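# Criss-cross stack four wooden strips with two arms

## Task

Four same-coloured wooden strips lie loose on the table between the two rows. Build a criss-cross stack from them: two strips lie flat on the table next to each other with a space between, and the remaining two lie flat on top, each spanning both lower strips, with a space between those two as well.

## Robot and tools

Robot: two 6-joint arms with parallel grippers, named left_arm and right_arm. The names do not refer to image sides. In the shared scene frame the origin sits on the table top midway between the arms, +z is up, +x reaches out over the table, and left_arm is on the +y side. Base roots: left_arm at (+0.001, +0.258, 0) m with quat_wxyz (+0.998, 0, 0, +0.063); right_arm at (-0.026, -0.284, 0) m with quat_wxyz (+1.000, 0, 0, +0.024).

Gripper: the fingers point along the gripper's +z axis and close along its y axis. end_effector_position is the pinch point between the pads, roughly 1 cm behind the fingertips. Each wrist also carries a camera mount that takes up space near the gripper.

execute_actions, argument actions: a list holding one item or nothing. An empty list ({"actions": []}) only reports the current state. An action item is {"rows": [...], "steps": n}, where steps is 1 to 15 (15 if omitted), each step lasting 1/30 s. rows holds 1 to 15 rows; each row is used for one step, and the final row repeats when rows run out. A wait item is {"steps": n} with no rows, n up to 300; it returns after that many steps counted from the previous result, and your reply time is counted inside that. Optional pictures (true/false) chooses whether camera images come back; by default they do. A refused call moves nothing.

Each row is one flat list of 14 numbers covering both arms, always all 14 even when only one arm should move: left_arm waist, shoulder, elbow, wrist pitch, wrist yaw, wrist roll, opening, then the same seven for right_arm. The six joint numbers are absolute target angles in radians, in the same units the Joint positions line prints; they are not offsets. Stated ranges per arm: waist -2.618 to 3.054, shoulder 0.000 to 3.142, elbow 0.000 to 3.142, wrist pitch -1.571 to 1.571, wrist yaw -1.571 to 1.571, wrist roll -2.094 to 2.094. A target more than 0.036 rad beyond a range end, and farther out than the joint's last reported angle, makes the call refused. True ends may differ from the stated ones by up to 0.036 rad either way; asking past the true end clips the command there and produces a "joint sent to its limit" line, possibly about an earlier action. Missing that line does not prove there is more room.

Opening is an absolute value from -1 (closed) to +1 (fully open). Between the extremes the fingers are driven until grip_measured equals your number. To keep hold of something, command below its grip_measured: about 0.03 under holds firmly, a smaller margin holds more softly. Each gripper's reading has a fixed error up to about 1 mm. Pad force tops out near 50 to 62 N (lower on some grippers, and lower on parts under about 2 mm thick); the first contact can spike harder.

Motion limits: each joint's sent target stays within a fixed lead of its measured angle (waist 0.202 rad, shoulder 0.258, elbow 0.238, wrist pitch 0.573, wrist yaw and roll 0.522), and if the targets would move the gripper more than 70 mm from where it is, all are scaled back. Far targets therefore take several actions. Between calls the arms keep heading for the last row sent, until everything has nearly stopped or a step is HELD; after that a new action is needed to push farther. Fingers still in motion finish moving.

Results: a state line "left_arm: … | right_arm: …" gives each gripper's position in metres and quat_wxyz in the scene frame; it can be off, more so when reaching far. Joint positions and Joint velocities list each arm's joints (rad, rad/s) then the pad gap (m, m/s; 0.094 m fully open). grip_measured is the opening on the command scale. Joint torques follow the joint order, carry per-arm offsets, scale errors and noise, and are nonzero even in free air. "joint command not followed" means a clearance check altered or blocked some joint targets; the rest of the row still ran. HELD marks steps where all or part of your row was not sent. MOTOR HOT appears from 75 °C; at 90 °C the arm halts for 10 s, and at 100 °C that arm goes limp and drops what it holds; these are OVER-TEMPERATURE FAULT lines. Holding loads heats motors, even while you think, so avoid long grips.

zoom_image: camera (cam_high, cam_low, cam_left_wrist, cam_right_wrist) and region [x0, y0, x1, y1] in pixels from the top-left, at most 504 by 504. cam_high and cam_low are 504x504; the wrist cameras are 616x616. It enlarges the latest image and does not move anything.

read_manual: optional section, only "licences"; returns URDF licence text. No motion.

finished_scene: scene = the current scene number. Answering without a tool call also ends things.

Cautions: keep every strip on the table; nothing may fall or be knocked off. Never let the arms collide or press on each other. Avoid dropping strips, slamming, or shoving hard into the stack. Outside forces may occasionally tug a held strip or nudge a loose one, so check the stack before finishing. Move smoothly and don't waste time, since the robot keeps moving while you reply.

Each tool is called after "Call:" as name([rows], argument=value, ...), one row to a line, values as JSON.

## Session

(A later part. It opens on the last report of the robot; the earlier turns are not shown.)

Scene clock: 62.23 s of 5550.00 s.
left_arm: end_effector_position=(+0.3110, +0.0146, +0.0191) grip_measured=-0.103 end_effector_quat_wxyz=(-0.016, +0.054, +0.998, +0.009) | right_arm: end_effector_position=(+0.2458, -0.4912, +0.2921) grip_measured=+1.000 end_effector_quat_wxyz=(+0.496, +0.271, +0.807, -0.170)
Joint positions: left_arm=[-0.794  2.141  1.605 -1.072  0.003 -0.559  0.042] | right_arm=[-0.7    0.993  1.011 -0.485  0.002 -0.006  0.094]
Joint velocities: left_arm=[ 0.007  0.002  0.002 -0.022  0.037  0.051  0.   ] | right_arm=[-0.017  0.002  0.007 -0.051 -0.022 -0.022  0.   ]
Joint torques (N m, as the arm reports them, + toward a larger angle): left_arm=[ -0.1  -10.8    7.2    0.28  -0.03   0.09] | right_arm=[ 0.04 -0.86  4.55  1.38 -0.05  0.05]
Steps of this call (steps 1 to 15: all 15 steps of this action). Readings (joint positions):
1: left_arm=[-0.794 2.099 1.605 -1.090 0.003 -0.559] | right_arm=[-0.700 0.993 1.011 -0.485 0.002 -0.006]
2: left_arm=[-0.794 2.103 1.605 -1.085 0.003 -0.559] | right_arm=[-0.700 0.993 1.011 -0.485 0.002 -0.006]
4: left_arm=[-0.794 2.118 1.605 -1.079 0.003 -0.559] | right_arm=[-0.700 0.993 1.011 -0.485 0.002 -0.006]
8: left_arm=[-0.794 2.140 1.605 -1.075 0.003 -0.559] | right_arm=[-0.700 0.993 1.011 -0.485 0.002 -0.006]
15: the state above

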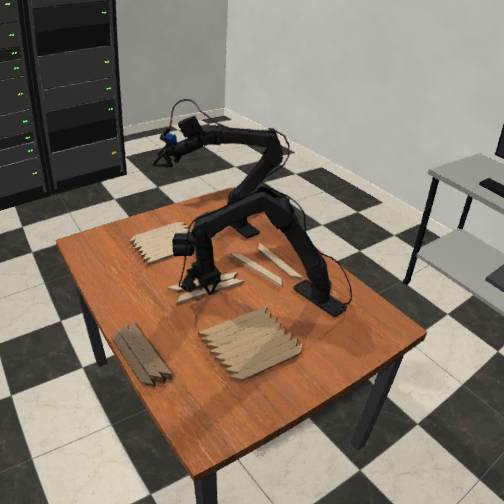

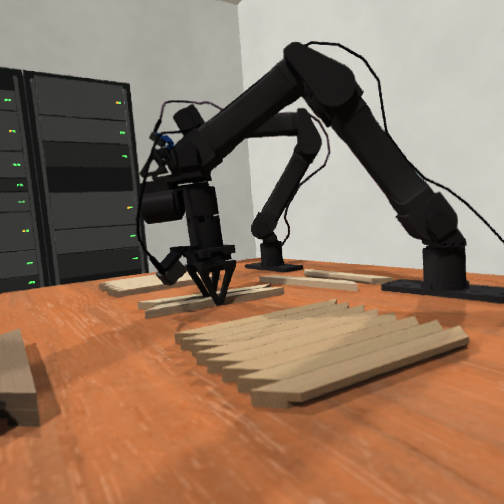

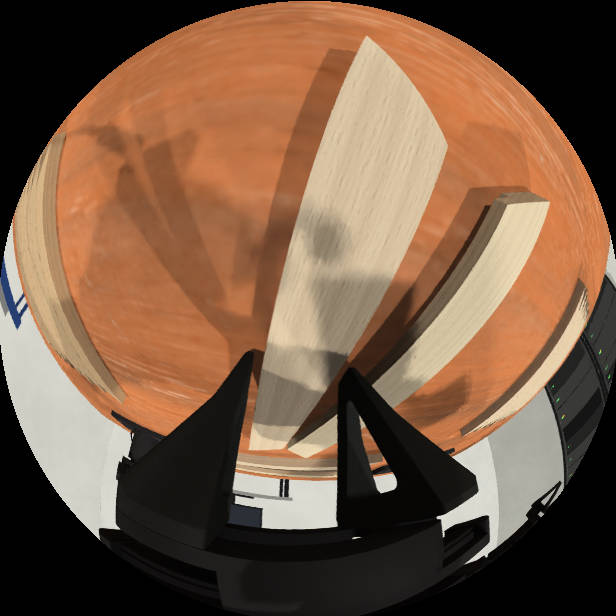

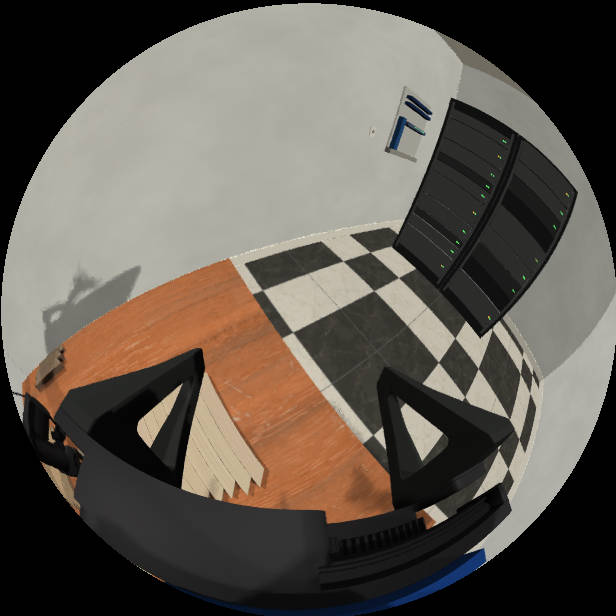

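Call:
execute_actions([
  {"rows":[[-0.795,2.135,1.62,-1.06,0,-0.55,-0.48,-0.7,1,1,-0.5,0,0,1]],"steps":10},
], pictures=false)

Call:
execute_actions([
  {"rows":[[-0.795,1.8,1.4,-1.17,0,-0.55,-0.48,-0.7,1,1,-0.5,0,0,1]]},
], pictures=false)

Call:
execute_actions([
  {"rows":[[-1.46,1.3,0.9,-1.17,0,-1.35,-0.48,-0.7,1,1,-0.5,0,0,1]]},
], pictures=false)

Call:
execute_actions([
  {"rows":[[-1.46,1.36,0.79,-0.99,0,-1.35,-0.48,-0.7,1,1,-0.5,0,0,1]]},
])

Scene clock: 69.27 s of 5550.00 s.
left_arm: end_effector_position=(+0.3114, +0.0143, +0.0191) grip_measured=-0.449 end_effector_quat_wxyz=(-0.015, +0.054, +0.998, +0.009) | right_arm: end_effector_position=(+0.2458, -0.4912, +0.2921) grip_measured=+1.000 end_effector_quat_wxyz=(+0.496, +0.271, +0.807, -0.170)
Joint positions: left_arm=[-0.794  2.141  1.605 -1.07   0.003 -0.559  0.026] | right_arm=[-0.7    0.993  1.011 -0.485  0.002 -0.006  0.094]
Joint velocities: left_arm=[ 0.002 -0.017  0.002 -0.081 -0.051 -0.007  0.001] | right_arm=[-0.022 -0.007  0.002  0.066  0.037  0.037  0.   ]
Joint torques (N m, as the arm reports them, + toward a larger angle): left_arm=[ -0.13 -10.79   7.18   0.27  -0.04   0.09] | right_arm=[ 0.04 -0.85  4.53  1.37 -0.05  0.05]
Steps of this call (steps 1 to 15: the robot went on to your last target; steps 16 to 90: nothing new was sent; then 3.70 s passed at rest; steps 91 to 100: all 10 steps of this action). Readings (joint positions):
91: left_arm=[-0.794 2.141 1.605 -1.071 0.003 -0.559] | right_arm=[-0.700 0.993 1.011 -0.485 0.002 -0.006]
92: left_arm=[-0.794 2.141 1.605 -1.071 0.003 -0.559] | right_arm=[-0.700 0.993 1.011 -0.485 0.002 -0.006]
94: left_arm=[-0.794 2.141 1.605 -1.070 0.003 -0.559] | right_arm=[-0.700 0.993 1.011 -0.485 0.002 -0.006]
98: left_arm=[-0.794 2.141 1.605 -1.070 0.003 -0.559] | right_arm=[-0.700 0.993 1.011 -0.485 0.002 -0.006]
100: the state above

Scene clock: 69.77 s of 5550.00 s.
left_arm: end_effector_position=(+0.2634, +0.0521, +0.0883) grip_measured=-0.449 end_effector_quat_wxyz=(+0.007, +0.054, +0.998, -0.007) | right_arm: end_effector_position=(+0.2458, -0.4912, +0.2921) grip_measured=+1.000 end_effector_quat_wxyz=(+0.496, +0.271, +0.807, -0.170)
Joint positions: left_arm=[-0.794  1.8    1.404 -1.157  0.003 -0.558  0.026] | right_arm=[-0.7    0.993  1.011 -0.485  0.002 -0.006  0.094]
Joint velocities: left_arm=[-0.012  0.066  0.022 -0.022 -0.007  0.007  0.001] | right_arm=[ 0.002 -0.022  0.002 -0.037  0.007  0.007  0.   ]
Joint torques (N m, as the arm reports them, + toward a larger angle): left_arm=[-0.14 -8.27  5.68  0.11 -0.03  0.09] | right_arm=[ 0.06 -0.87  4.53  1.38 -0.05  0.05]
Steps of this call (steps 1 to 15: all 15 steps of this action). Readings (joint positions):
1: left_arm=[-0.794 2.112 1.568 -1.048 0.003 -0.558] | right_arm=[-0.700 0.993 1.011 -0.485 0.002 -0.006]
2: left_arm=[-0.794 2.059 1.509 -1.046 0.003 -0.558] | right_arm=[-0.700 0.993 1.011 -0.485 0.002 -0.006]
4: left_arm=[-0.794 1.937 1.423 -1.102 0.003 -0.558] | right_arm=[-0.700 0.993 1.011 -0.485 0.002 -0.006]
8: left_arm=[-0.794 1.788 1.404 -1.153 0.003 -0.558] | right_arm=[-0.700 0.993 1.011 -0.485 0.002 -0.006]
15: the state above

Scene clock: 70.27 s of 5550.00 s.
left_arm: end_effector_position=(+0.0461, +0.0619, +0.0864) grip_measured=-0.449 end_effector_quat_wxyz=(-0.007, +0.022, +1.000, -0.005) | right_arm: end_effector_position=(+0.2458, -0.4912, +0.2921) grip_measured=+1.000 end_effector_quat_wxyz=(+0.496, +0.271, +0.807, -0.170)
Joint positions: left_arm=[-1.462  1.305  0.911 -1.17   0.016 -1.292  0.026] | right_arm=[-0.7    0.993  1.011 -0.485  0.002 -0.006  0.094]
Joint velocities: left_arm=[-0.007 -0.002 -0.007  0.007 -0.051 -0.3    0.   ] | right_arm=[-0.007 -0.007  0.012  0.007  0.037  0.022  0.   ]
Joint torques (N m, as the arm reports them, + toward a larger angle): left_arm=[ 0.14 -3.94  5.04  0.25 -0.11 -0.12] | right_arm=[ 0.04 -0.87  4.54  1.38 -0.05  0.05]
Steps of this call (steps 1 to 15: all 15 steps of this action). Readings (joint positions):
1: left_arm=[-0.810 1.777 1.368 -1.127 -0.006 -0.622] | right_arm=[-0.700 0.993 1.011 -0.485 0.002 -0.006]
2: left_arm=[-0.842 1.731 1.305 -1.108 -0.012 -0.696] | right_arm=[-0.700 0.993 1.011 -0.485 0.002 -0.006]
4: left_arm=[-0.949 1.615 1.174 -1.113 -0.011 -0.844] | right_arm=[-0.700 0.993 1.011 -0.485 0.002 -0.006]
8: left_arm=[-1.236 1.359 0.944 -1.144 0.000 -1.115] | right_arm=[-0.700 0.993 1.011 -0.485 0.002 -0.006]
15: the state above

Scene clock: 70.77 s of 5550.00 s.
left_arm: end_effector_position=(+0.0470, +0.0622, +0.0447) grip_measured=-0.449 end_effector_quat_wxyz=(-0.006, -0.001, +1.000, +0.005) | right_arm: end_effector_position=(+0.2458, -0.4912, +0.2921) grip_measured=+1.000 end_effector_quat_wxyz=(+0.496, +0.271, +0.807, -0.170)
Joint positions: left_arm=[-1.462  1.368  0.788 -1.003  0.01  -1.337  0.026] | right_arm=[-0.7    0.993  1.011 -0.485  0.002 -0.006  0.094]
Joint velocities: left_arm=[-0.002 -0.017  0.007  0.066  0.007 -0.007  0.001] | right_arm=[ 0.017 -0.012 -0.002  0.066  0.037 -0.051  0.   ]
Joint torques (N m, as the arm reports them, + toward a larger angle): left_arm=[ 0.14 -4.39  5.98  0.27 -0.11 -0.13] | right_arm=[ 0.04 -0.87  4.53  1.38 -0.04  0.05]
Steps of this call (steps 1 to 15: all 15 steps of this action). Readings (joint positions):
1: left_arm=[-1.462 1.306 0.894 -1.144 0.014 -1.302] | right_arm=[-0.700 0.993 1.011 -0.485 0.002 -0.006]
2: left_arm=[-1.462 1.312 0.865 -1.105 0.013 -1.309] | right_arm=[-0.700 0.993 1.011 -0.485 0.002 -0.006]
4: left_arm=[-1.462 1.343 0.816 -1.064 0.012 -1.320] | right_arm=[-0.700 0.993 1.011 -0.485 0.002 -0.006]
8: left_arm=[-1.462 1.368 0.788 -1.034 0.012 -1.331] | right_arm=[-0.700 0.993 1.011 -0.485 0.002 -0.006]
15: the state above

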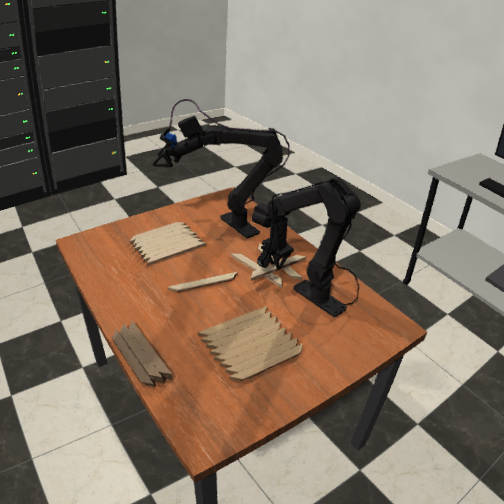

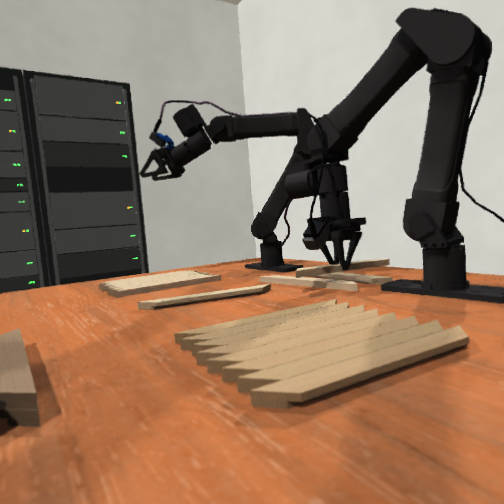

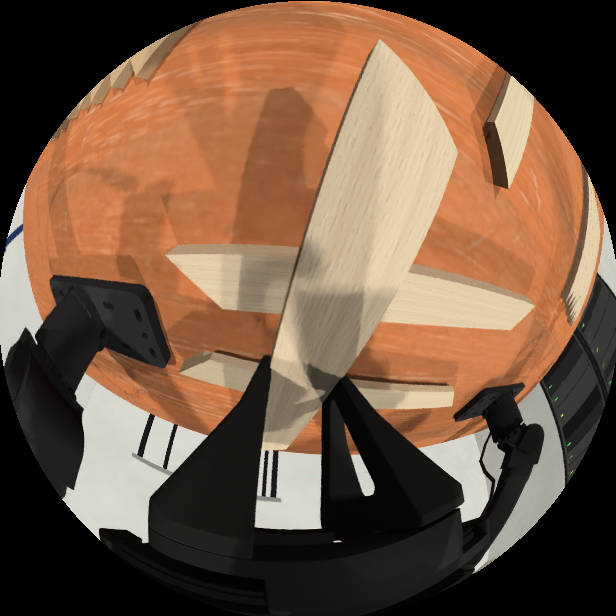

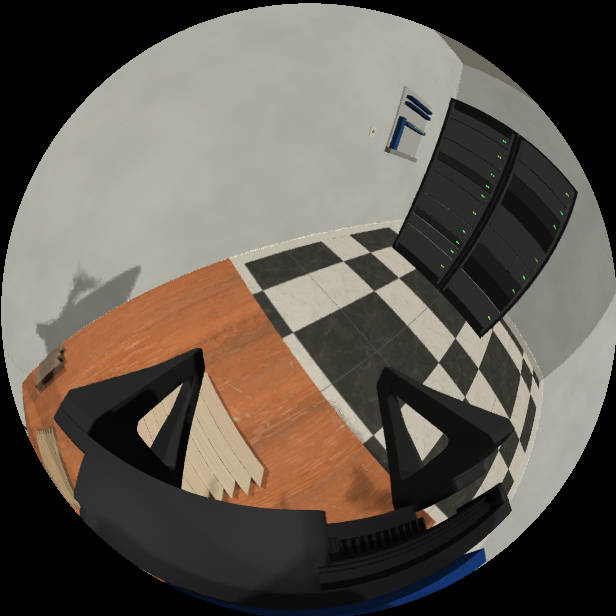

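Call:
execute_actions([
  {"rows":[[-1.46,1.43,0.79,-0.93,0,-1.35,-0.48,-0.7,1,1,-0.5,0,0,1]]},
], pictures=false)

Call:
execute_actions([
  {"rows":[[-1.46,1.43,0.79,-0.93,0,-1.35,0.1,-0.7,1,1,-0.5,0,0,1]],"steps":7},
], pictures=false)

Call:
execute_actions([
  {"rows":[[-1.46,1.4,1.05,-1.25,0,-1.35,0.1,-0.7,1,1,-0.5,0,0,1]],"steps":10},
], pictures=false)

Call:
execute_actions([
  {"rows":[[-0.879,2,1.7,-1.2,0,-0.45,0.3,-0.7,1,1,-0.5,0,0,1]]},
], pictures=false)

Call:
execute_actions([
  {"rows":[[-0.879,2.13,1.7,-1.1,0,-0.45,0.3,-0.7,1,1,-0.5,0,0,1]]},
], pictures=false)

Call:
execute_actions([
  {"rows":[[-0.879,2.185,1.7,-1.08,0,-0.45,0.3,-0.7,1,1,-0.5,0,0,1]]},
])

Scene clock: 75.47 s of 5550.00 s.
left_arm: end_effector_position=(+0.0497, +0.0515, +0.0328) grip_measured=-0.449 end_effector_quat_wxyz=(-0.006, -0.002, +1.000, +0.004) | right_arm: end_effector_position=(+0.2458, -0.4912, +0.2921) grip_measured=+1.000 end_effector_quat_wxyz=(+0.496, +0.271, +0.807, -0.170)
Joint positions: left_arm=[-1.462  1.43   0.788 -0.938  0.01  -1.339  0.026] | right_arm=[-0.7    0.993  1.011 -0.485  0.002 -0.006  0.094]
Joint velocities: left_arm=[ 0.007 -0.002  0.007  0.007  0.007  0.007  0.   ] | right_arm=[ 0.007 -0.002 -0.017 -0.037 -0.037 -0.007  0.   ]
Joint torques (N m, as the arm reports them, + toward a larger angle): left_arm=[ 0.12 -4.3   5.87  0.3  -0.11 -0.12] | right_arm=[ 0.05 -0.87  4.54  1.37 -0.05  0.05]
Steps of this call (steps 1 to 15: the robot went on to your last target; steps 16 to 90: nothing new was sent; then 1.20 s passed at rest; steps 91 to 105: all 15 steps of this action). Readings (joint positions):
91: left_arm=[-1.462 1.374 0.788 -0.993 0.010 -1.339] | right_arm=[-0.700 0.993 1.011 -0.485 0.002 -0.006]
92: left_arm=[-1.462 1.387 0.788 -0.982 0.010 -1.339] | right_arm=[-0.700 0.993 1.011 -0.485 0.002 -0.006]
94: left_arm=[-1.462 1.416 0.788 -0.963 0.010 -1.339] | right_arm=[-0.700 0.993 1.011 -0.485 0.002 -0.006]
98: left_arm=[-1.462 1.430 0.788 -0.946 0.010 -1.339] | right_arm=[-0.700 0.993 1.011 -0.485 0.002 -0.006]
105: the state above

Scene clock: 75.70 s of 5550.00 s.
left_arm: end_effector_position=(+0.0497, +0.0513, +0.0328) grip_measured=+0.097 end_effector_quat_wxyz=(-0.006, -0.002, +1.000, +0.004) | right_arm: end_effector_position=(+0.2458, -0.4912, +0.2921) grip_measured=+1.000 end_effector_quat_wxyz=(+0.496, +0.271, +0.807, -0.170)
Joint positions: left_arm=[-1.462  1.43   0.788 -0.938  0.01  -1.339  0.052] | right_arm=[-0.7    0.993  1.011 -0.485  0.002 -0.006  0.094]
Joint velocities: left_arm=[ 0.002 -0.007 -0.017  0.051  0.022 -0.051 -0.   ] | right_arm=[-0.007  0.007 -0.007 -0.007  0.007 -0.081  0.   ]
Joint torques (N m, as the arm reports them, + toward a larger angle): left_arm=[ 0.13 -4.31  5.88  0.31 -0.11 -0.12] | right_arm=[ 0.04 -0.86  4.53  1.38 -0.04  0.05]
Steps of this call (steps 1 to 7: all 7 steps of this action). Readings (joint positions):
1: left_arm=[-1.462 1.430 0.788 -0.938 0.010 -1.339] | right_arm=[-0.700 0.993 1.011 -0.485 0.002 -0.006]
2: left_arm=[-1.462 1.430 0.788 -0.938 0.010 -1.339] | right_arm=[-0.700 0.993 1.011 -0.485 0.002 -0.006]
4: left_arm=[-1.462 1.430 0.788 -0.938 0.010 -1.339] | right_arm=[-0.700 0.993 1.011 -0.485 0.002 -0.006]
7: the state above

Scene clock: 76.03 s of 5550.00 s.
left_arm: end_effector_position=(+0.0544, +0.0321, +0.1022) grip_measured=+0.097 end_effector_quat_wxyz=(-0.002, -0.002, +1.000, -0.014) | right_arm: end_effector_position=(+0.2458, -0.4912, +0.2921) grip_measured=+1.000 end_effector_quat_wxyz=(+0.496, +0.271, +0.807, -0.170)
Joint positions: left_arm=[-1.462  1.4    1.048 -1.192  0.01  -1.34   0.052] | right_arm=[-0.7    0.993  1.011 -0.485  0.002 -0.006  0.094]
Joint velocities: left_arm=[ 0.002  0.007  0.002 -0.271 -0.051  0.007  0.001] | right_arm=[ 0.002 -0.022 -0.012  0.022 -0.022 -0.066  0.   ]
Joint torques (N m, as the arm reports them, + toward a larger angle): left_arm=[ 0.13 -4.47  6.37  0.18 -0.1  -0.1 ] | right_arm=[ 0.05 -0.86  4.52  1.38 -0.05  0.05]
Steps of this call (steps 1 to 10: all 10 steps of this action). Readings (joint positions):
1: left_arm=[-1.462 1.435 0.823 -0.993 0.010 -1.340] | right_arm=[-0.700 0.993 1.011 -0.485 0.002 -0.006]
2: left_arm=[-1.462 1.440 0.883 -1.065 0.010 -1.340] | right_arm=[-0.700 0.993 1.011 -0.485 0.002 -0.006]
4: left_arm=[-1.462 1.428 0.993 -1.119 0.010 -1.340] | right_arm=[-0.700 0.993 1.011 -0.485 0.002 -0.006]
8: left_arm=[-1.462 1.400 1.048 -1.163 0.010 -1.340] | right_arm=[-0.700 0.993 1.011 -0.485 0.002 -0.006]
10: the state above

Scene clock: 76.53 s of 5550.00 s.
left_arm: end_effector_position=(+0.3018, -0.0000, +0.0776) grip_measured=+0.297 end_effector_quat_wxyz=(+0.017, +0.090, +0.996, -0.010) | right_arm: end_effector_position=(+0.2458, -0.4912, +0.2921) grip_measured=+1.000 end_effector_quat_wxyz=(+0.496, +0.271, +0.807, -0.170)
Joint positions: left_arm=[-0.84   2.028  1.67  -1.175 -0.004 -0.532  0.061] | right_arm=[-0.7    0.993  1.011 -0.485  0.002 -0.006  0.094]
Joint velocities: left_arm=[ 0.081 -0.046  0.076 -0.066 -0.081  0.462 -0.002] | right_arm=[-0.007 -0.007 -0.007 -0.066 -0.007  0.007  0.   ]
Joint torques (N m, as the arm reports them, + toward a larger angle): left_arm=[ -3.08 -11.56   8.41   0.15   0.17   0.14] | right_arm=[ 0.04 -0.86  4.53  1.37 -0.05  0.05]
Steps of this call (steps 1 to 15: all 15 steps of this action). Readings (joint positions):
1: left_arm=[-1.438 1.430 1.081 -1.227 0.021 -1.270] | right_arm=[-0.700 0.993 1.011 -0.485 0.002 -0.006]
2: left_arm=[-1.390 1.488 1.145 -1.249 0.024 -1.190] | right_arm=[-0.700 0.993 1.011 -0.485 0.002 -0.006]
4: left_arm=[-1.284 1.625 1.279 -1.234 0.023 -1.041] | right_arm=[-0.700 0.993 1.011 -0.485 0.002 -0.006]
8: left_arm=[-1.089 1.893 1.529 -1.206 0.022 -0.780] | right_arm=[-0.700 0.993 1.011 -0.485 0.002 -0.006]
15: the state above

Scene clock: 77.03 s of 5550.00 s.
left_arm: end_effector_position=(+0.3004, -0.0214, +0.0354) grip_measured=+0.297 end_effector_quat_wxyz=(-0.002, +0.144, +0.990, +0.001) | right_arm: end_effector_position=(+0.2458, -0.4912, +0.2921) grip_measured=+1.000 end_effector_quat_wxyz=(+0.496, +0.271, +0.807, -0.170)
Joint positions: left_arm=[-0.88   2.151  1.689 -1.113  0.    -0.463  0.061] | right_arm=[-0.7    0.993  1.011 -0.485  0.002 -0.006  0.094]
Joint velocities: left_arm=[ 0.007  0.012  0.012 -0.037 -0.007 -0.037  0.   ] | right_arm=[ 0.012  0.002 -0.002  0.051 -0.022 -0.051  0.   ]
Joint torques (N m, as the arm reports them, + toward a larger angle): left_arm=[  0.01 -12.04   6.96   0.37  -0.01   0.1 ] | right_arm=[ 0.05 -0.86  4.52  1.38 -0.05  0.05]
Steps of this call (steps 1 to 15: all 15 steps of this action). Readings (joint positions):
1: left_arm=[-0.841 2.036 1.676 -1.173 -0.006 -0.519] | right_arm=[-0.700 0.993 1.011 -0.485 0.002 -0.006]
2: left_arm=[-0.847 2.050 1.684 -1.163 -0.006 -0.507] | right_arm=[-0.700 0.993 1.011 -0.485 0.002 -0.006]
4: left_arm=[-0.863 2.088 1.689 -1.135 -0.004 -0.490] | right_arm=[-0.700 0.993 1.011 -0.485 0.002 -0.006]
8: left_arm=[-0.880 2.148 1.689 -1.120 0.000 -0.472] | right_arm=[-0.700 0.993 1.011 -0.485 0.002 -0.006]
15: the state above

Scene clock: 77.53 s of 5550.00 s.
left_arm: end_effector_position=(+0.3016, -0.0225, +0.0203) grip_measured=+0.297 end_effector_quat_wxyz=(-0.009, +0.146, +0.989, +0.006) | right_arm: end_effector_position=(+0.2458, -0.4912, +0.2921) grip_measured=+1.000 end_effector_quat_wxyz=(+0.496, +0.271, +0.807, -0.170)
Joint positions: left_arm=[-0.88   2.19   1.689 -1.093  0.    -0.461  0.061] | right_arm=[-0.7    0.993  1.011 -0.485  0.002 -0.006  0.094]
Joint velocities: left_arm=[ 0.002  0.007 -0.002 -0.022  0.11   0.051 -0.   ] | right_arm=[-0.007 -0.007  0.012 -0.022  0.022 -0.022  0.   ]
Joint torques (N m, as the arm reports them, + toward a larger angle): left_arm=[  0.02 -11.09   6.83   0.31  -0.01   0.12] | right_arm=[ 0.04 -0.87  4.54  1.37 -0.05  0.05]
Steps of this call (steps 1 to 15: all 15 steps of this action). Readings (joint positions):
1: left_arm=[-0.880 2.154 1.689 -1.112 0.000 -0.463] | right_arm=[-0.700 0.993 1.011 -0.485 0.002 -0.006]
2: left_arm=[-0.880 2.158 1.689 -1.107 0.000 -0.463] | right_arm=[-0.700 0.993 1.011 -0.485 0.002 -0.006]
4: left_arm=[-0.880 2.169 1.689 -1.100 0.000 -0.462] | right_arm=[-0.700 0.993 1.011 -0.485 0.002 -0.006]
8: left_arm=[-0.880 2.189 1.689 -1.095 0.000 -0.461] | right_arm=[-0.700 0.993 1.011 -0.485 0.002 -0.006]
15: the state above

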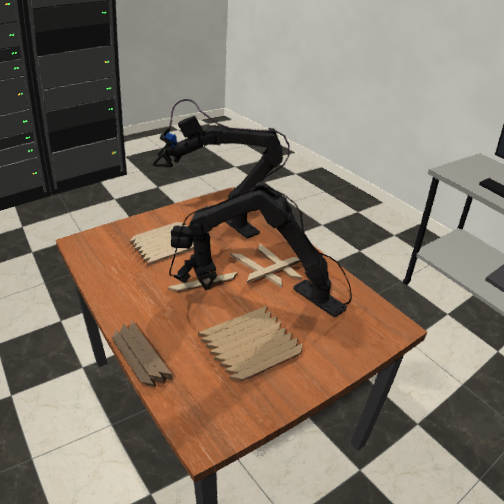

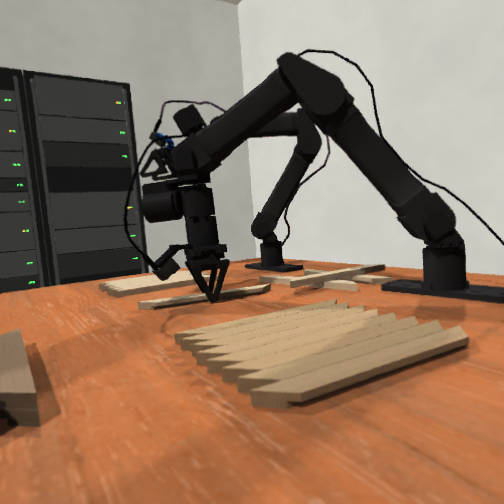

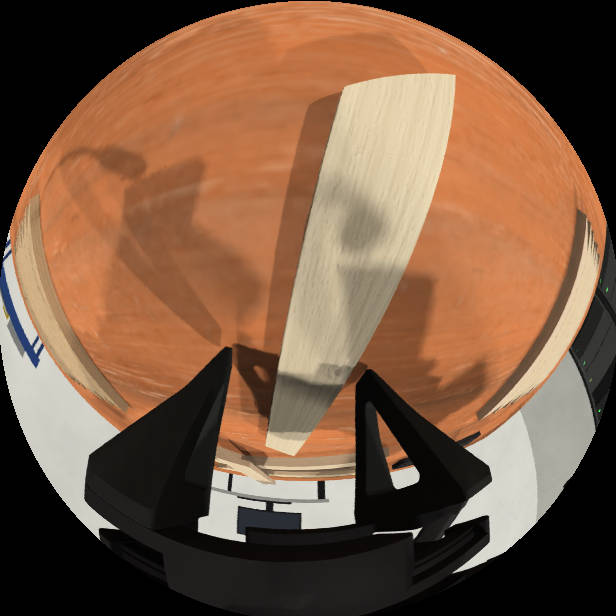

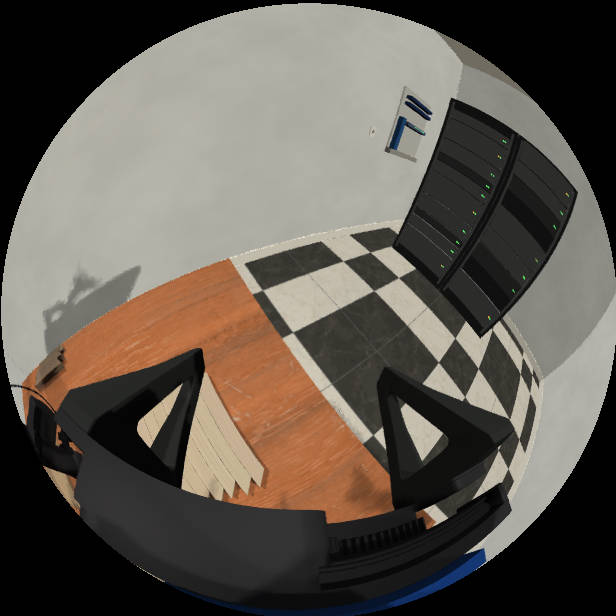

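Call:
execute_actions([
  {"rows":[[-0.879,2.19,1.7,-1.08,0,-0.45,-0.48,-0.7,1,1,-0.5,0,0,1]]},
], pictures=false)

Call:
execute_actions([
  {"rows":[[-0.879,1.85,1.5,-1.2,0,-0.6,-0.48,-0.7,1,1,-0.5,0,0,1]]},
], pictures=false)

Call:
execute_actions([
  {"rows":[[-1.51,1.62,1.2,-1.15,0,-1.4,-0.48,-0.7,1,1,-0.5,0,0,1]]},
], pictures=false)

Call:
execute_actions([
  {"rows":[[-1.51,1.66,1.09,-0.98,0,-1.4,-0.48,-0.7,1,1,-0.5,0,0,1]]},
], pictures=false)

Call:
execute_actions([
  {"rows":[[-1.51,1.725,1.09,-0.925,0,-1.4,-0.48,-0.7,1,1,-0.5,0,0,1]]},
], pictures=false)

Call:
execute_actions([
  {"rows":[[-1.51,1.725,1.09,-0.925,0,-1.4,0.1,-0.7,1,1,-0.5,0,0,1]],"steps":7},
], pictures=false)

Call:
execute_actions([
  {"rows":[[-1.51,1.5,1.35,-1.4,0,-1.4,0.1,-0.7,1,1,-0.5,0,0,1]]},
])

Scene clock: 83.93 s of 5550.00 s.
left_arm: end_effector_position=(+0.3018, -0.0229, +0.0203) grip_measured=-0.454 end_effector_quat_wxyz=(-0.009, +0.146, +0.989, +0.005) | right_arm: end_effector_position=(+0.2458, -0.4912, +0.2921) grip_measured=+1.000 end_effector_quat_wxyz=(+0.496, +0.271, +0.807, -0.170)
Joint positions: left_arm=[-0.88   2.19   1.689 -1.091  0.001 -0.46   0.026] | right_arm=[-0.7    0.993  1.011 -0.485  0.002 -0.006  0.094]
Joint velocities: left_arm=[ 0.012  0.007  0.012 -0.022  0.007 -0.095  0.001] | right_arm=[ 0.007  0.017  0.002  0.007 -0.037 -0.022  0.   ]
Joint torques (N m, as the arm reports them, + toward a larger angle): left_arm=[  0.03 -10.81   6.82   0.31  -0.02   0.1 ] | right_arm=[ 0.04 -0.87  4.52  1.37 -0.05  0.05]
Steps of this call (steps 1 to 15: the robot went on to your last target; steps 16 to 90: nothing new was sent; then 2.90 s passed at rest; steps 91 to 105: all 15 steps of this action). Readings (joint positions):
91: left_arm=[-0.880 2.190 1.689 -1.092 0.000 -0.461] | right_arm=[-0.700 0.993 1.011 -0.485 0.002 -0.006]
92: left_arm=[-0.880 2.190 1.689 -1.092 0.000 -0.461] | right_arm=[-0.700 0.993 1.011 -0.485 0.002 -0.006]
94: left_arm=[-0.880 2.190 1.689 -1.091 0.001 -0.460] | right_arm=[-0.700 0.993 1.011 -0.485 0.002 -0.006]
98: left_arm=[-0.880 2.190 1.689 -1.091 0.001 -0.460] | right_arm=[-0.700 0.993 1.011 -0.485 0.002 -0.006]
105: the state above

Scene clock: 84.43 s of 5550.00 s.
left_arm: end_effector_position=(+0.2586, +0.0177, +0.0971) grip_measured=-0.454 end_effector_quat_wxyz=(+0.014, +0.085, +0.996, -0.012) | right_arm: end_effector_position=(+0.2458, -0.4912, +0.2921) grip_measured=+1.000 end_effector_quat_wxyz=(+0.496, +0.271, +0.807, -0.170)
Joint positions: left_arm=[-0.88   1.849  1.502 -1.186  0.001 -0.584  0.026] | right_arm=[-0.7    0.993  1.011 -0.485  0.002 -0.006  0.094]
Joint velocities: left_arm=[-0.017  0.115 -0.002 -0.037 -0.037 -0.022 -0.   ] | right_arm=[-0.037  0.002  0.002 -0.022  0.022 -0.066  0.   ]
Joint torques (N m, as the arm reports them, + toward a larger angle): left_arm=[ 0.04 -8.82  5.99  0.16 -0.02 -0.12] | right_arm=[ 0.03 -0.87  4.54  1.38 -0.05  0.05]
Steps of this call (steps 1 to 15: all 15 steps of this action). Readings (joint positions):
1: left_arm=[-0.880 2.163 1.654 -1.072 0.001 -0.476] | right_arm=[-0.700 0.993 1.011 -0.485 0.002 -0.006]
2: left_arm=[-0.880 2.114 1.598 -1.074 0.001 -0.495] | right_arm=[-0.700 0.993 1.011 -0.485 0.002 -0.006]
4: left_arm=[-0.880 2.002 1.520 -1.130 0.001 -0.526] | right_arm=[-0.700 0.993 1.011 -0.485 0.002 -0.006]
8: left_arm=[-0.880 1.844 1.502 -1.179 0.001 -0.564] | right_arm=[-0.700 0.993 1.011 -0.485 0.002 -0.006]
15: the state above

Scene clock: 84.93 s of 5550.00 s.
left_arm: end_effector_position=(+0.0474, -0.0230, +0.0848) grip_measured=-0.454 end_effector_quat_wxyz=(-0.010, +0.026, +1.000, +0.002) | right_arm: end_effector_position=(+0.2458, -0.4912, +0.2921) grip_measured=+1.000 end_effector_quat_wxyz=(+0.496, +0.271, +0.807, -0.170)
Joint positions: left_arm=[-1.526  1.645  1.211 -1.144  0.018 -1.348  0.026] | right_arm=[-0.7    0.993  1.011 -0.485  0.002 -0.006  0.094]
Joint velocities: left_arm=[ 0.168  0.007  0.002  0.007 -0.037 -0.286  0.001] | right_arm=[ 0.007  0.007 -0.007 -0.007  0.066  0.007  0.   ]
Joint torques (N m, as the arm reports them, + toward a larger angle): left_arm=[ 0.33 -8.18  4.97  0.15 -0.08 -0.13] | right_arm=[ 0.04 -0.86  4.52  1.37 -0.05  0.05]
Steps of this call (steps 1 to 15: all 15 steps of this action). Readings (joint positions):
1: left_arm=[-0.896 1.828 1.462 -1.152 -0.008 -0.651] | right_arm=[-0.700 0.993 1.011 -0.485 0.002 -0.006]
2: left_arm=[-0.928 1.787 1.396 -1.127 -0.016 -0.730] | right_arm=[-0.700 0.993 1.011 -0.485 0.002 -0.006]
4: left_arm=[-1.043 1.703 1.279 -1.133 -0.015 -0.907] | right_arm=[-0.700 0.993 1.011 -0.485 0.002 -0.006]
8: left_arm=[-1.350 1.645 1.211 -1.153 -0.004 -1.192] | right_arm=[-0.700 0.993 1.011 -0.485 0.002 -0.006]
15: the state above

Scene clock: 85.43 s of 5550.00 s.
left_arm: end_effector_position=(+0.0514, -0.0204, +0.0485) grip_measured=-0.454 end_effector_quat_wxyz=(-0.006, +0.001, +1.000, +0.001) | right_arm: end_effector_position=(+0.2458, -0.4912, +0.2921) grip_measured=+1.000 end_effector_quat_wxyz=(+0.496, +0.271, +0.807, -0.170)
Joint positions: left_arm=[-1.515  1.671  1.089 -0.993  0.011 -1.387  0.026] | right_arm=[-0.7    0.993  1.011 -0.485  0.002 -0.006  0.094]
Joint velocities: left_arm=[-0.012 -0.007 -0.007  0.066 -0.022 -0.022 -0.   ] | right_arm=[-0.007 -0.012  0.002 -0.022 -0.037  0.022  0.   ]
Joint torques (N m, as the arm reports them, + toward a larger angle): left_arm=[ 0.33 -7.22  5.83  0.32 -0.11 -0.13] | right_arm=[ 0.04 -0.87  4.54  1.37 -0.05  0.05]
Steps of this call (steps 1 to 15: all 15 steps of this action). Readings (joint positions):
1: left_arm=[-1.521 1.643 1.192 -1.116 0.016 -1.356] | right_arm=[-0.700 0.993 1.011 -0.485 0.002 -0.006]
2: left_arm=[-1.517 1.641 1.163 -1.082 0.013 -1.362] | right_arm=[-0.700 0.993 1.011 -0.485 0.002 -0.006]
4: left_arm=[-1.515 1.653 1.115 -1.047 0.012 -1.372] | right_arm=[-0.700 0.993 1.011 -0.485 0.002 -0.006]
8: left_arm=[-1.515 1.671 1.089 -1.022 0.011 -1.382] | right_arm=[-0.700 0.993 1.011 -0.485 0.002 -0.006]
15: the state above

Scene clock: 85.93 s of 5550.00 s.
left_arm: end_effector_position=(+0.0533, -0.0301, +0.0324) grip_measured=-0.454 end_effector_quat_wxyz=(-0.005, -0.000, +1.000, +0.001) | right_arm: end_effector_position=(+0.2458, -0.4912, +0.2921) grip_measured=+1.000 end_effector_quat_wxyz=(+0.496, +0.271, +0.807, -0.170)
Joint positions: left_arm=[-1.515  1.73   1.089 -0.934  0.01  -1.389  0.026] | right_arm=[-0.7    0.993  1.011 -0.485  0.002 -0.006  0.094]
Joint velocities: left_arm=[ 0.002  0.002  0.007 -0.051  0.051 -0.022  0.002] | right_arm=[ 0.012  0.012 -0.002 -0.022  0.037 -0.066  0.   ]
Joint torques (N m, as the arm reports them, + toward a larger angle): left_arm=[ 0.32 -7.28  5.65  0.32 -0.11 -0.12] | right_arm=[ 0.03 -0.86  4.53  1.37 -0.05  0.05]
Steps of this call (steps 1 to 15: all 15 steps of this action). Readings (joint positions):
1: left_arm=[-1.515 1.675 1.089 -0.987 0.011 -1.388] | right_arm=[-0.700 0.993 1.011 -0.485 0.002 -0.006]
2: left_arm=[-1.515 1.685 1.089 -0.976 0.010 -1.388] | right_arm=[-0.700 0.993 1.011 -0.485 0.002 -0.006]
4: left_arm=[-1.515 1.709 1.089 -0.958 0.010 -1.388] | right_arm=[-0.700 0.993 1.011 -0.485 0.002 -0.006]
8: left_arm=[-1.515 1.730 1.089 -0.942 0.010 -1.389] | right_arm=[-0.700 0.993 1.011 -0.485 0.002 -0.006]
15: the state above

Scene clock: 86.17 s of 5550.00 s.
left_arm: end_effector_position=(+0.0533, -0.0304, +0.0324) grip_measured=+0.097 end_effector_quat_wxyz=(-0.005, -0.000, +1.000, +0.000) | right_arm: end_effector_position=(+0.2458, -0.4912, +0.2921) grip_measured=+1.000 end_effector_quat_wxyz=(+0.496, +0.271, +0.807, -0.170)
Joint positions: left_arm=[-1.515  1.73   1.089 -0.933  0.01  -1.389  0.052] | right_arm=[-0.7    0.993  1.011 -0.485  0.002 -0.006  0.094]
Joint velocities: left_arm=[-0.017 -0.002 -0.017  0.037  0.022 -0.007  0.   ] | right_arm=[ 0.002  0.022 -0.012  0.022 -0.037 -0.007  0.   ]
Joint torques (N m, as the arm reports them, + toward a larger angle): left_arm=[ 0.32 -7.3   5.71  0.3  -0.11 -0.12] | right_arm=[ 0.05 -0.86  4.54  1.37 -0.05  0.05]
Steps of this call (steps 1 to 7: all 7 steps of this action). Readings (joint positions):
1: left_arm=[-1.515 1.730 1.089 -0.933 0.010 -1.389] | right_arm=[-0.700 0.993 1.011 -0.485 0.002 -0.006]
2: left_arm=[-1.515 1.730 1.089 -0.933 0.010 -1.389] | right_arm=[-0.700 0.993 1.011 -0.485 0.002 -0.006]
4: left_arm=[-1.515 1.730 1.089 -0.933 0.010 -1.389] | right_arm=[-0.700 0.993 1.011 -0.485 0.002 -0.006]
7: the state above

Scene clock: 86.67 s of 5550.00 s.
left_arm: end_effector_position=(+0.0488, -0.0050, +0.1588) grip_measured=+0.097 end_effector_quat_wxyz=(+0.002, -0.001, +0.999, -0.035) | right_arm: end_effector_position=(+0.2458, -0.4912, +0.2921) grip_measured=+1.000 end_effector_quat_wxyz=(+0.496, +0.271, +0.807, -0.170)
Joint positions: left_arm=[-1.515  1.492  1.35  -1.359  0.01  -1.39   0.052] | right_arm=[-0.7    0.993  1.011 -0.485  0.002 -0.006  0.094]
Joint velocities: left_arm=[ 0.002  0.105 -0.022 -0.227  0.022 -0.007 -0.   ] | right_arm=[-0.012 -0.017  0.012  0.022 -0.007 -0.022  0.   ]
Joint torques (N m, as the arm reports them, + toward a larger angle): left_arm=[ 0.31 -5.22  6.16  0.23 -0.1  -0.11] | right_arm=[ 0.04 -0.86  4.54  1.37 -0.05  0.05]
Steps of this call (steps 1 to 15: all 15 steps of this action). Readings (joint positions):
1: left_arm=[-1.515 1.725 1.107 -0.969 0.010 -1.389] | right_arm=[-0.700 0.993 1.011 -0.485 0.002 -0.006]
2: left_arm=[-1.515 1.712 1.136 -1.024 0.010 -1.389] | right_arm=[-0.700 0.993 1.011 -0.485 0.002 -0.006]
4: left_arm=[-1.515 1.655 1.208 -1.112 0.010 -1.389] | right_arm=[-0.700 0.993 1.011 -0.485 0.002 -0.006]
8: left_arm=[-1.515 1.515 1.333 -1.249 0.010 -1.389] | right_arm=[-0.700 0.993 1.011 -0.485 0.002 -0.006]
15: the state above

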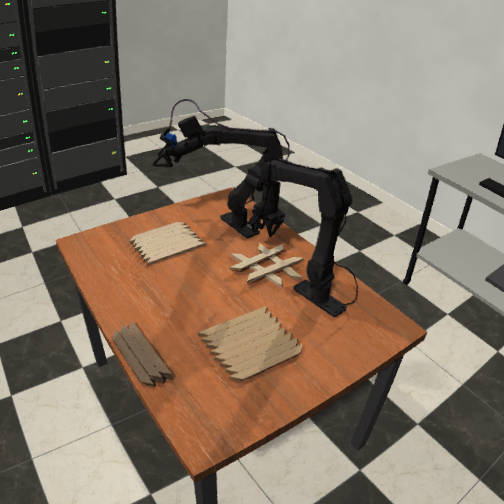

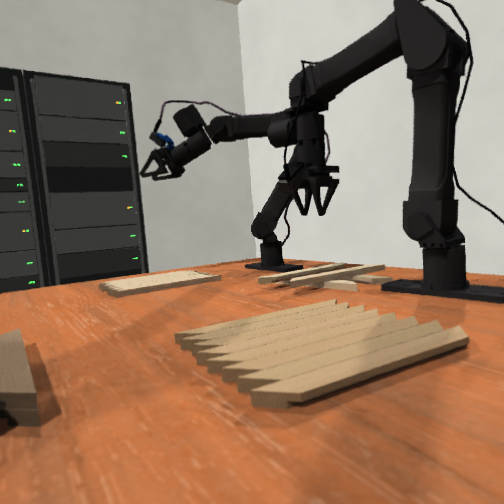

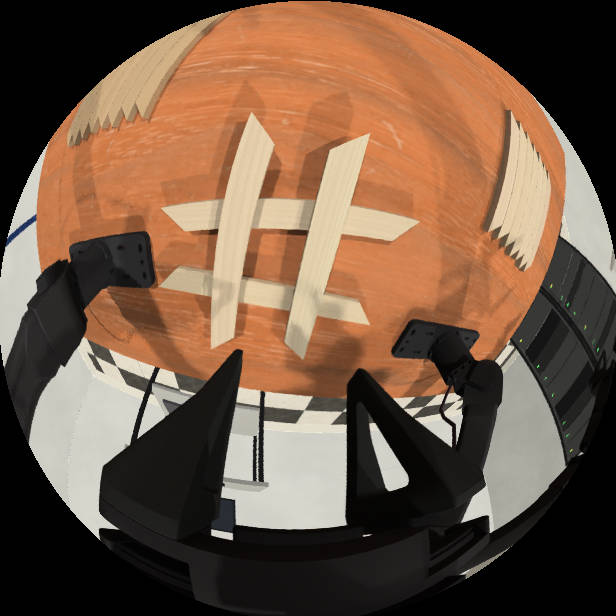

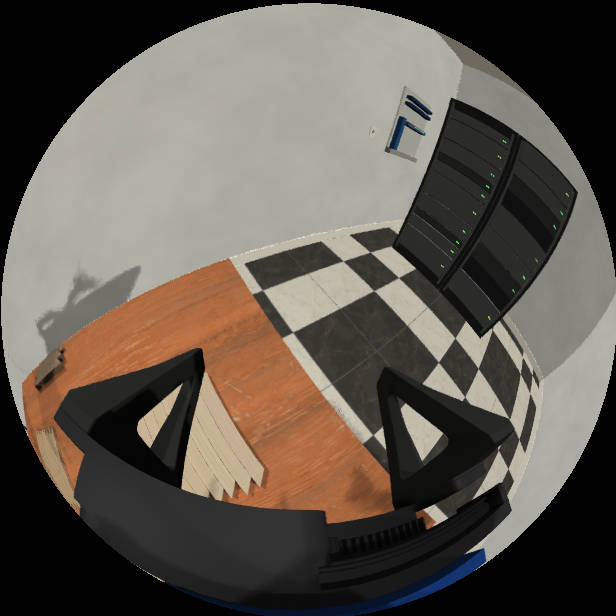

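Call:
finished_scene(scene=1)

The scene is finished: the task was done.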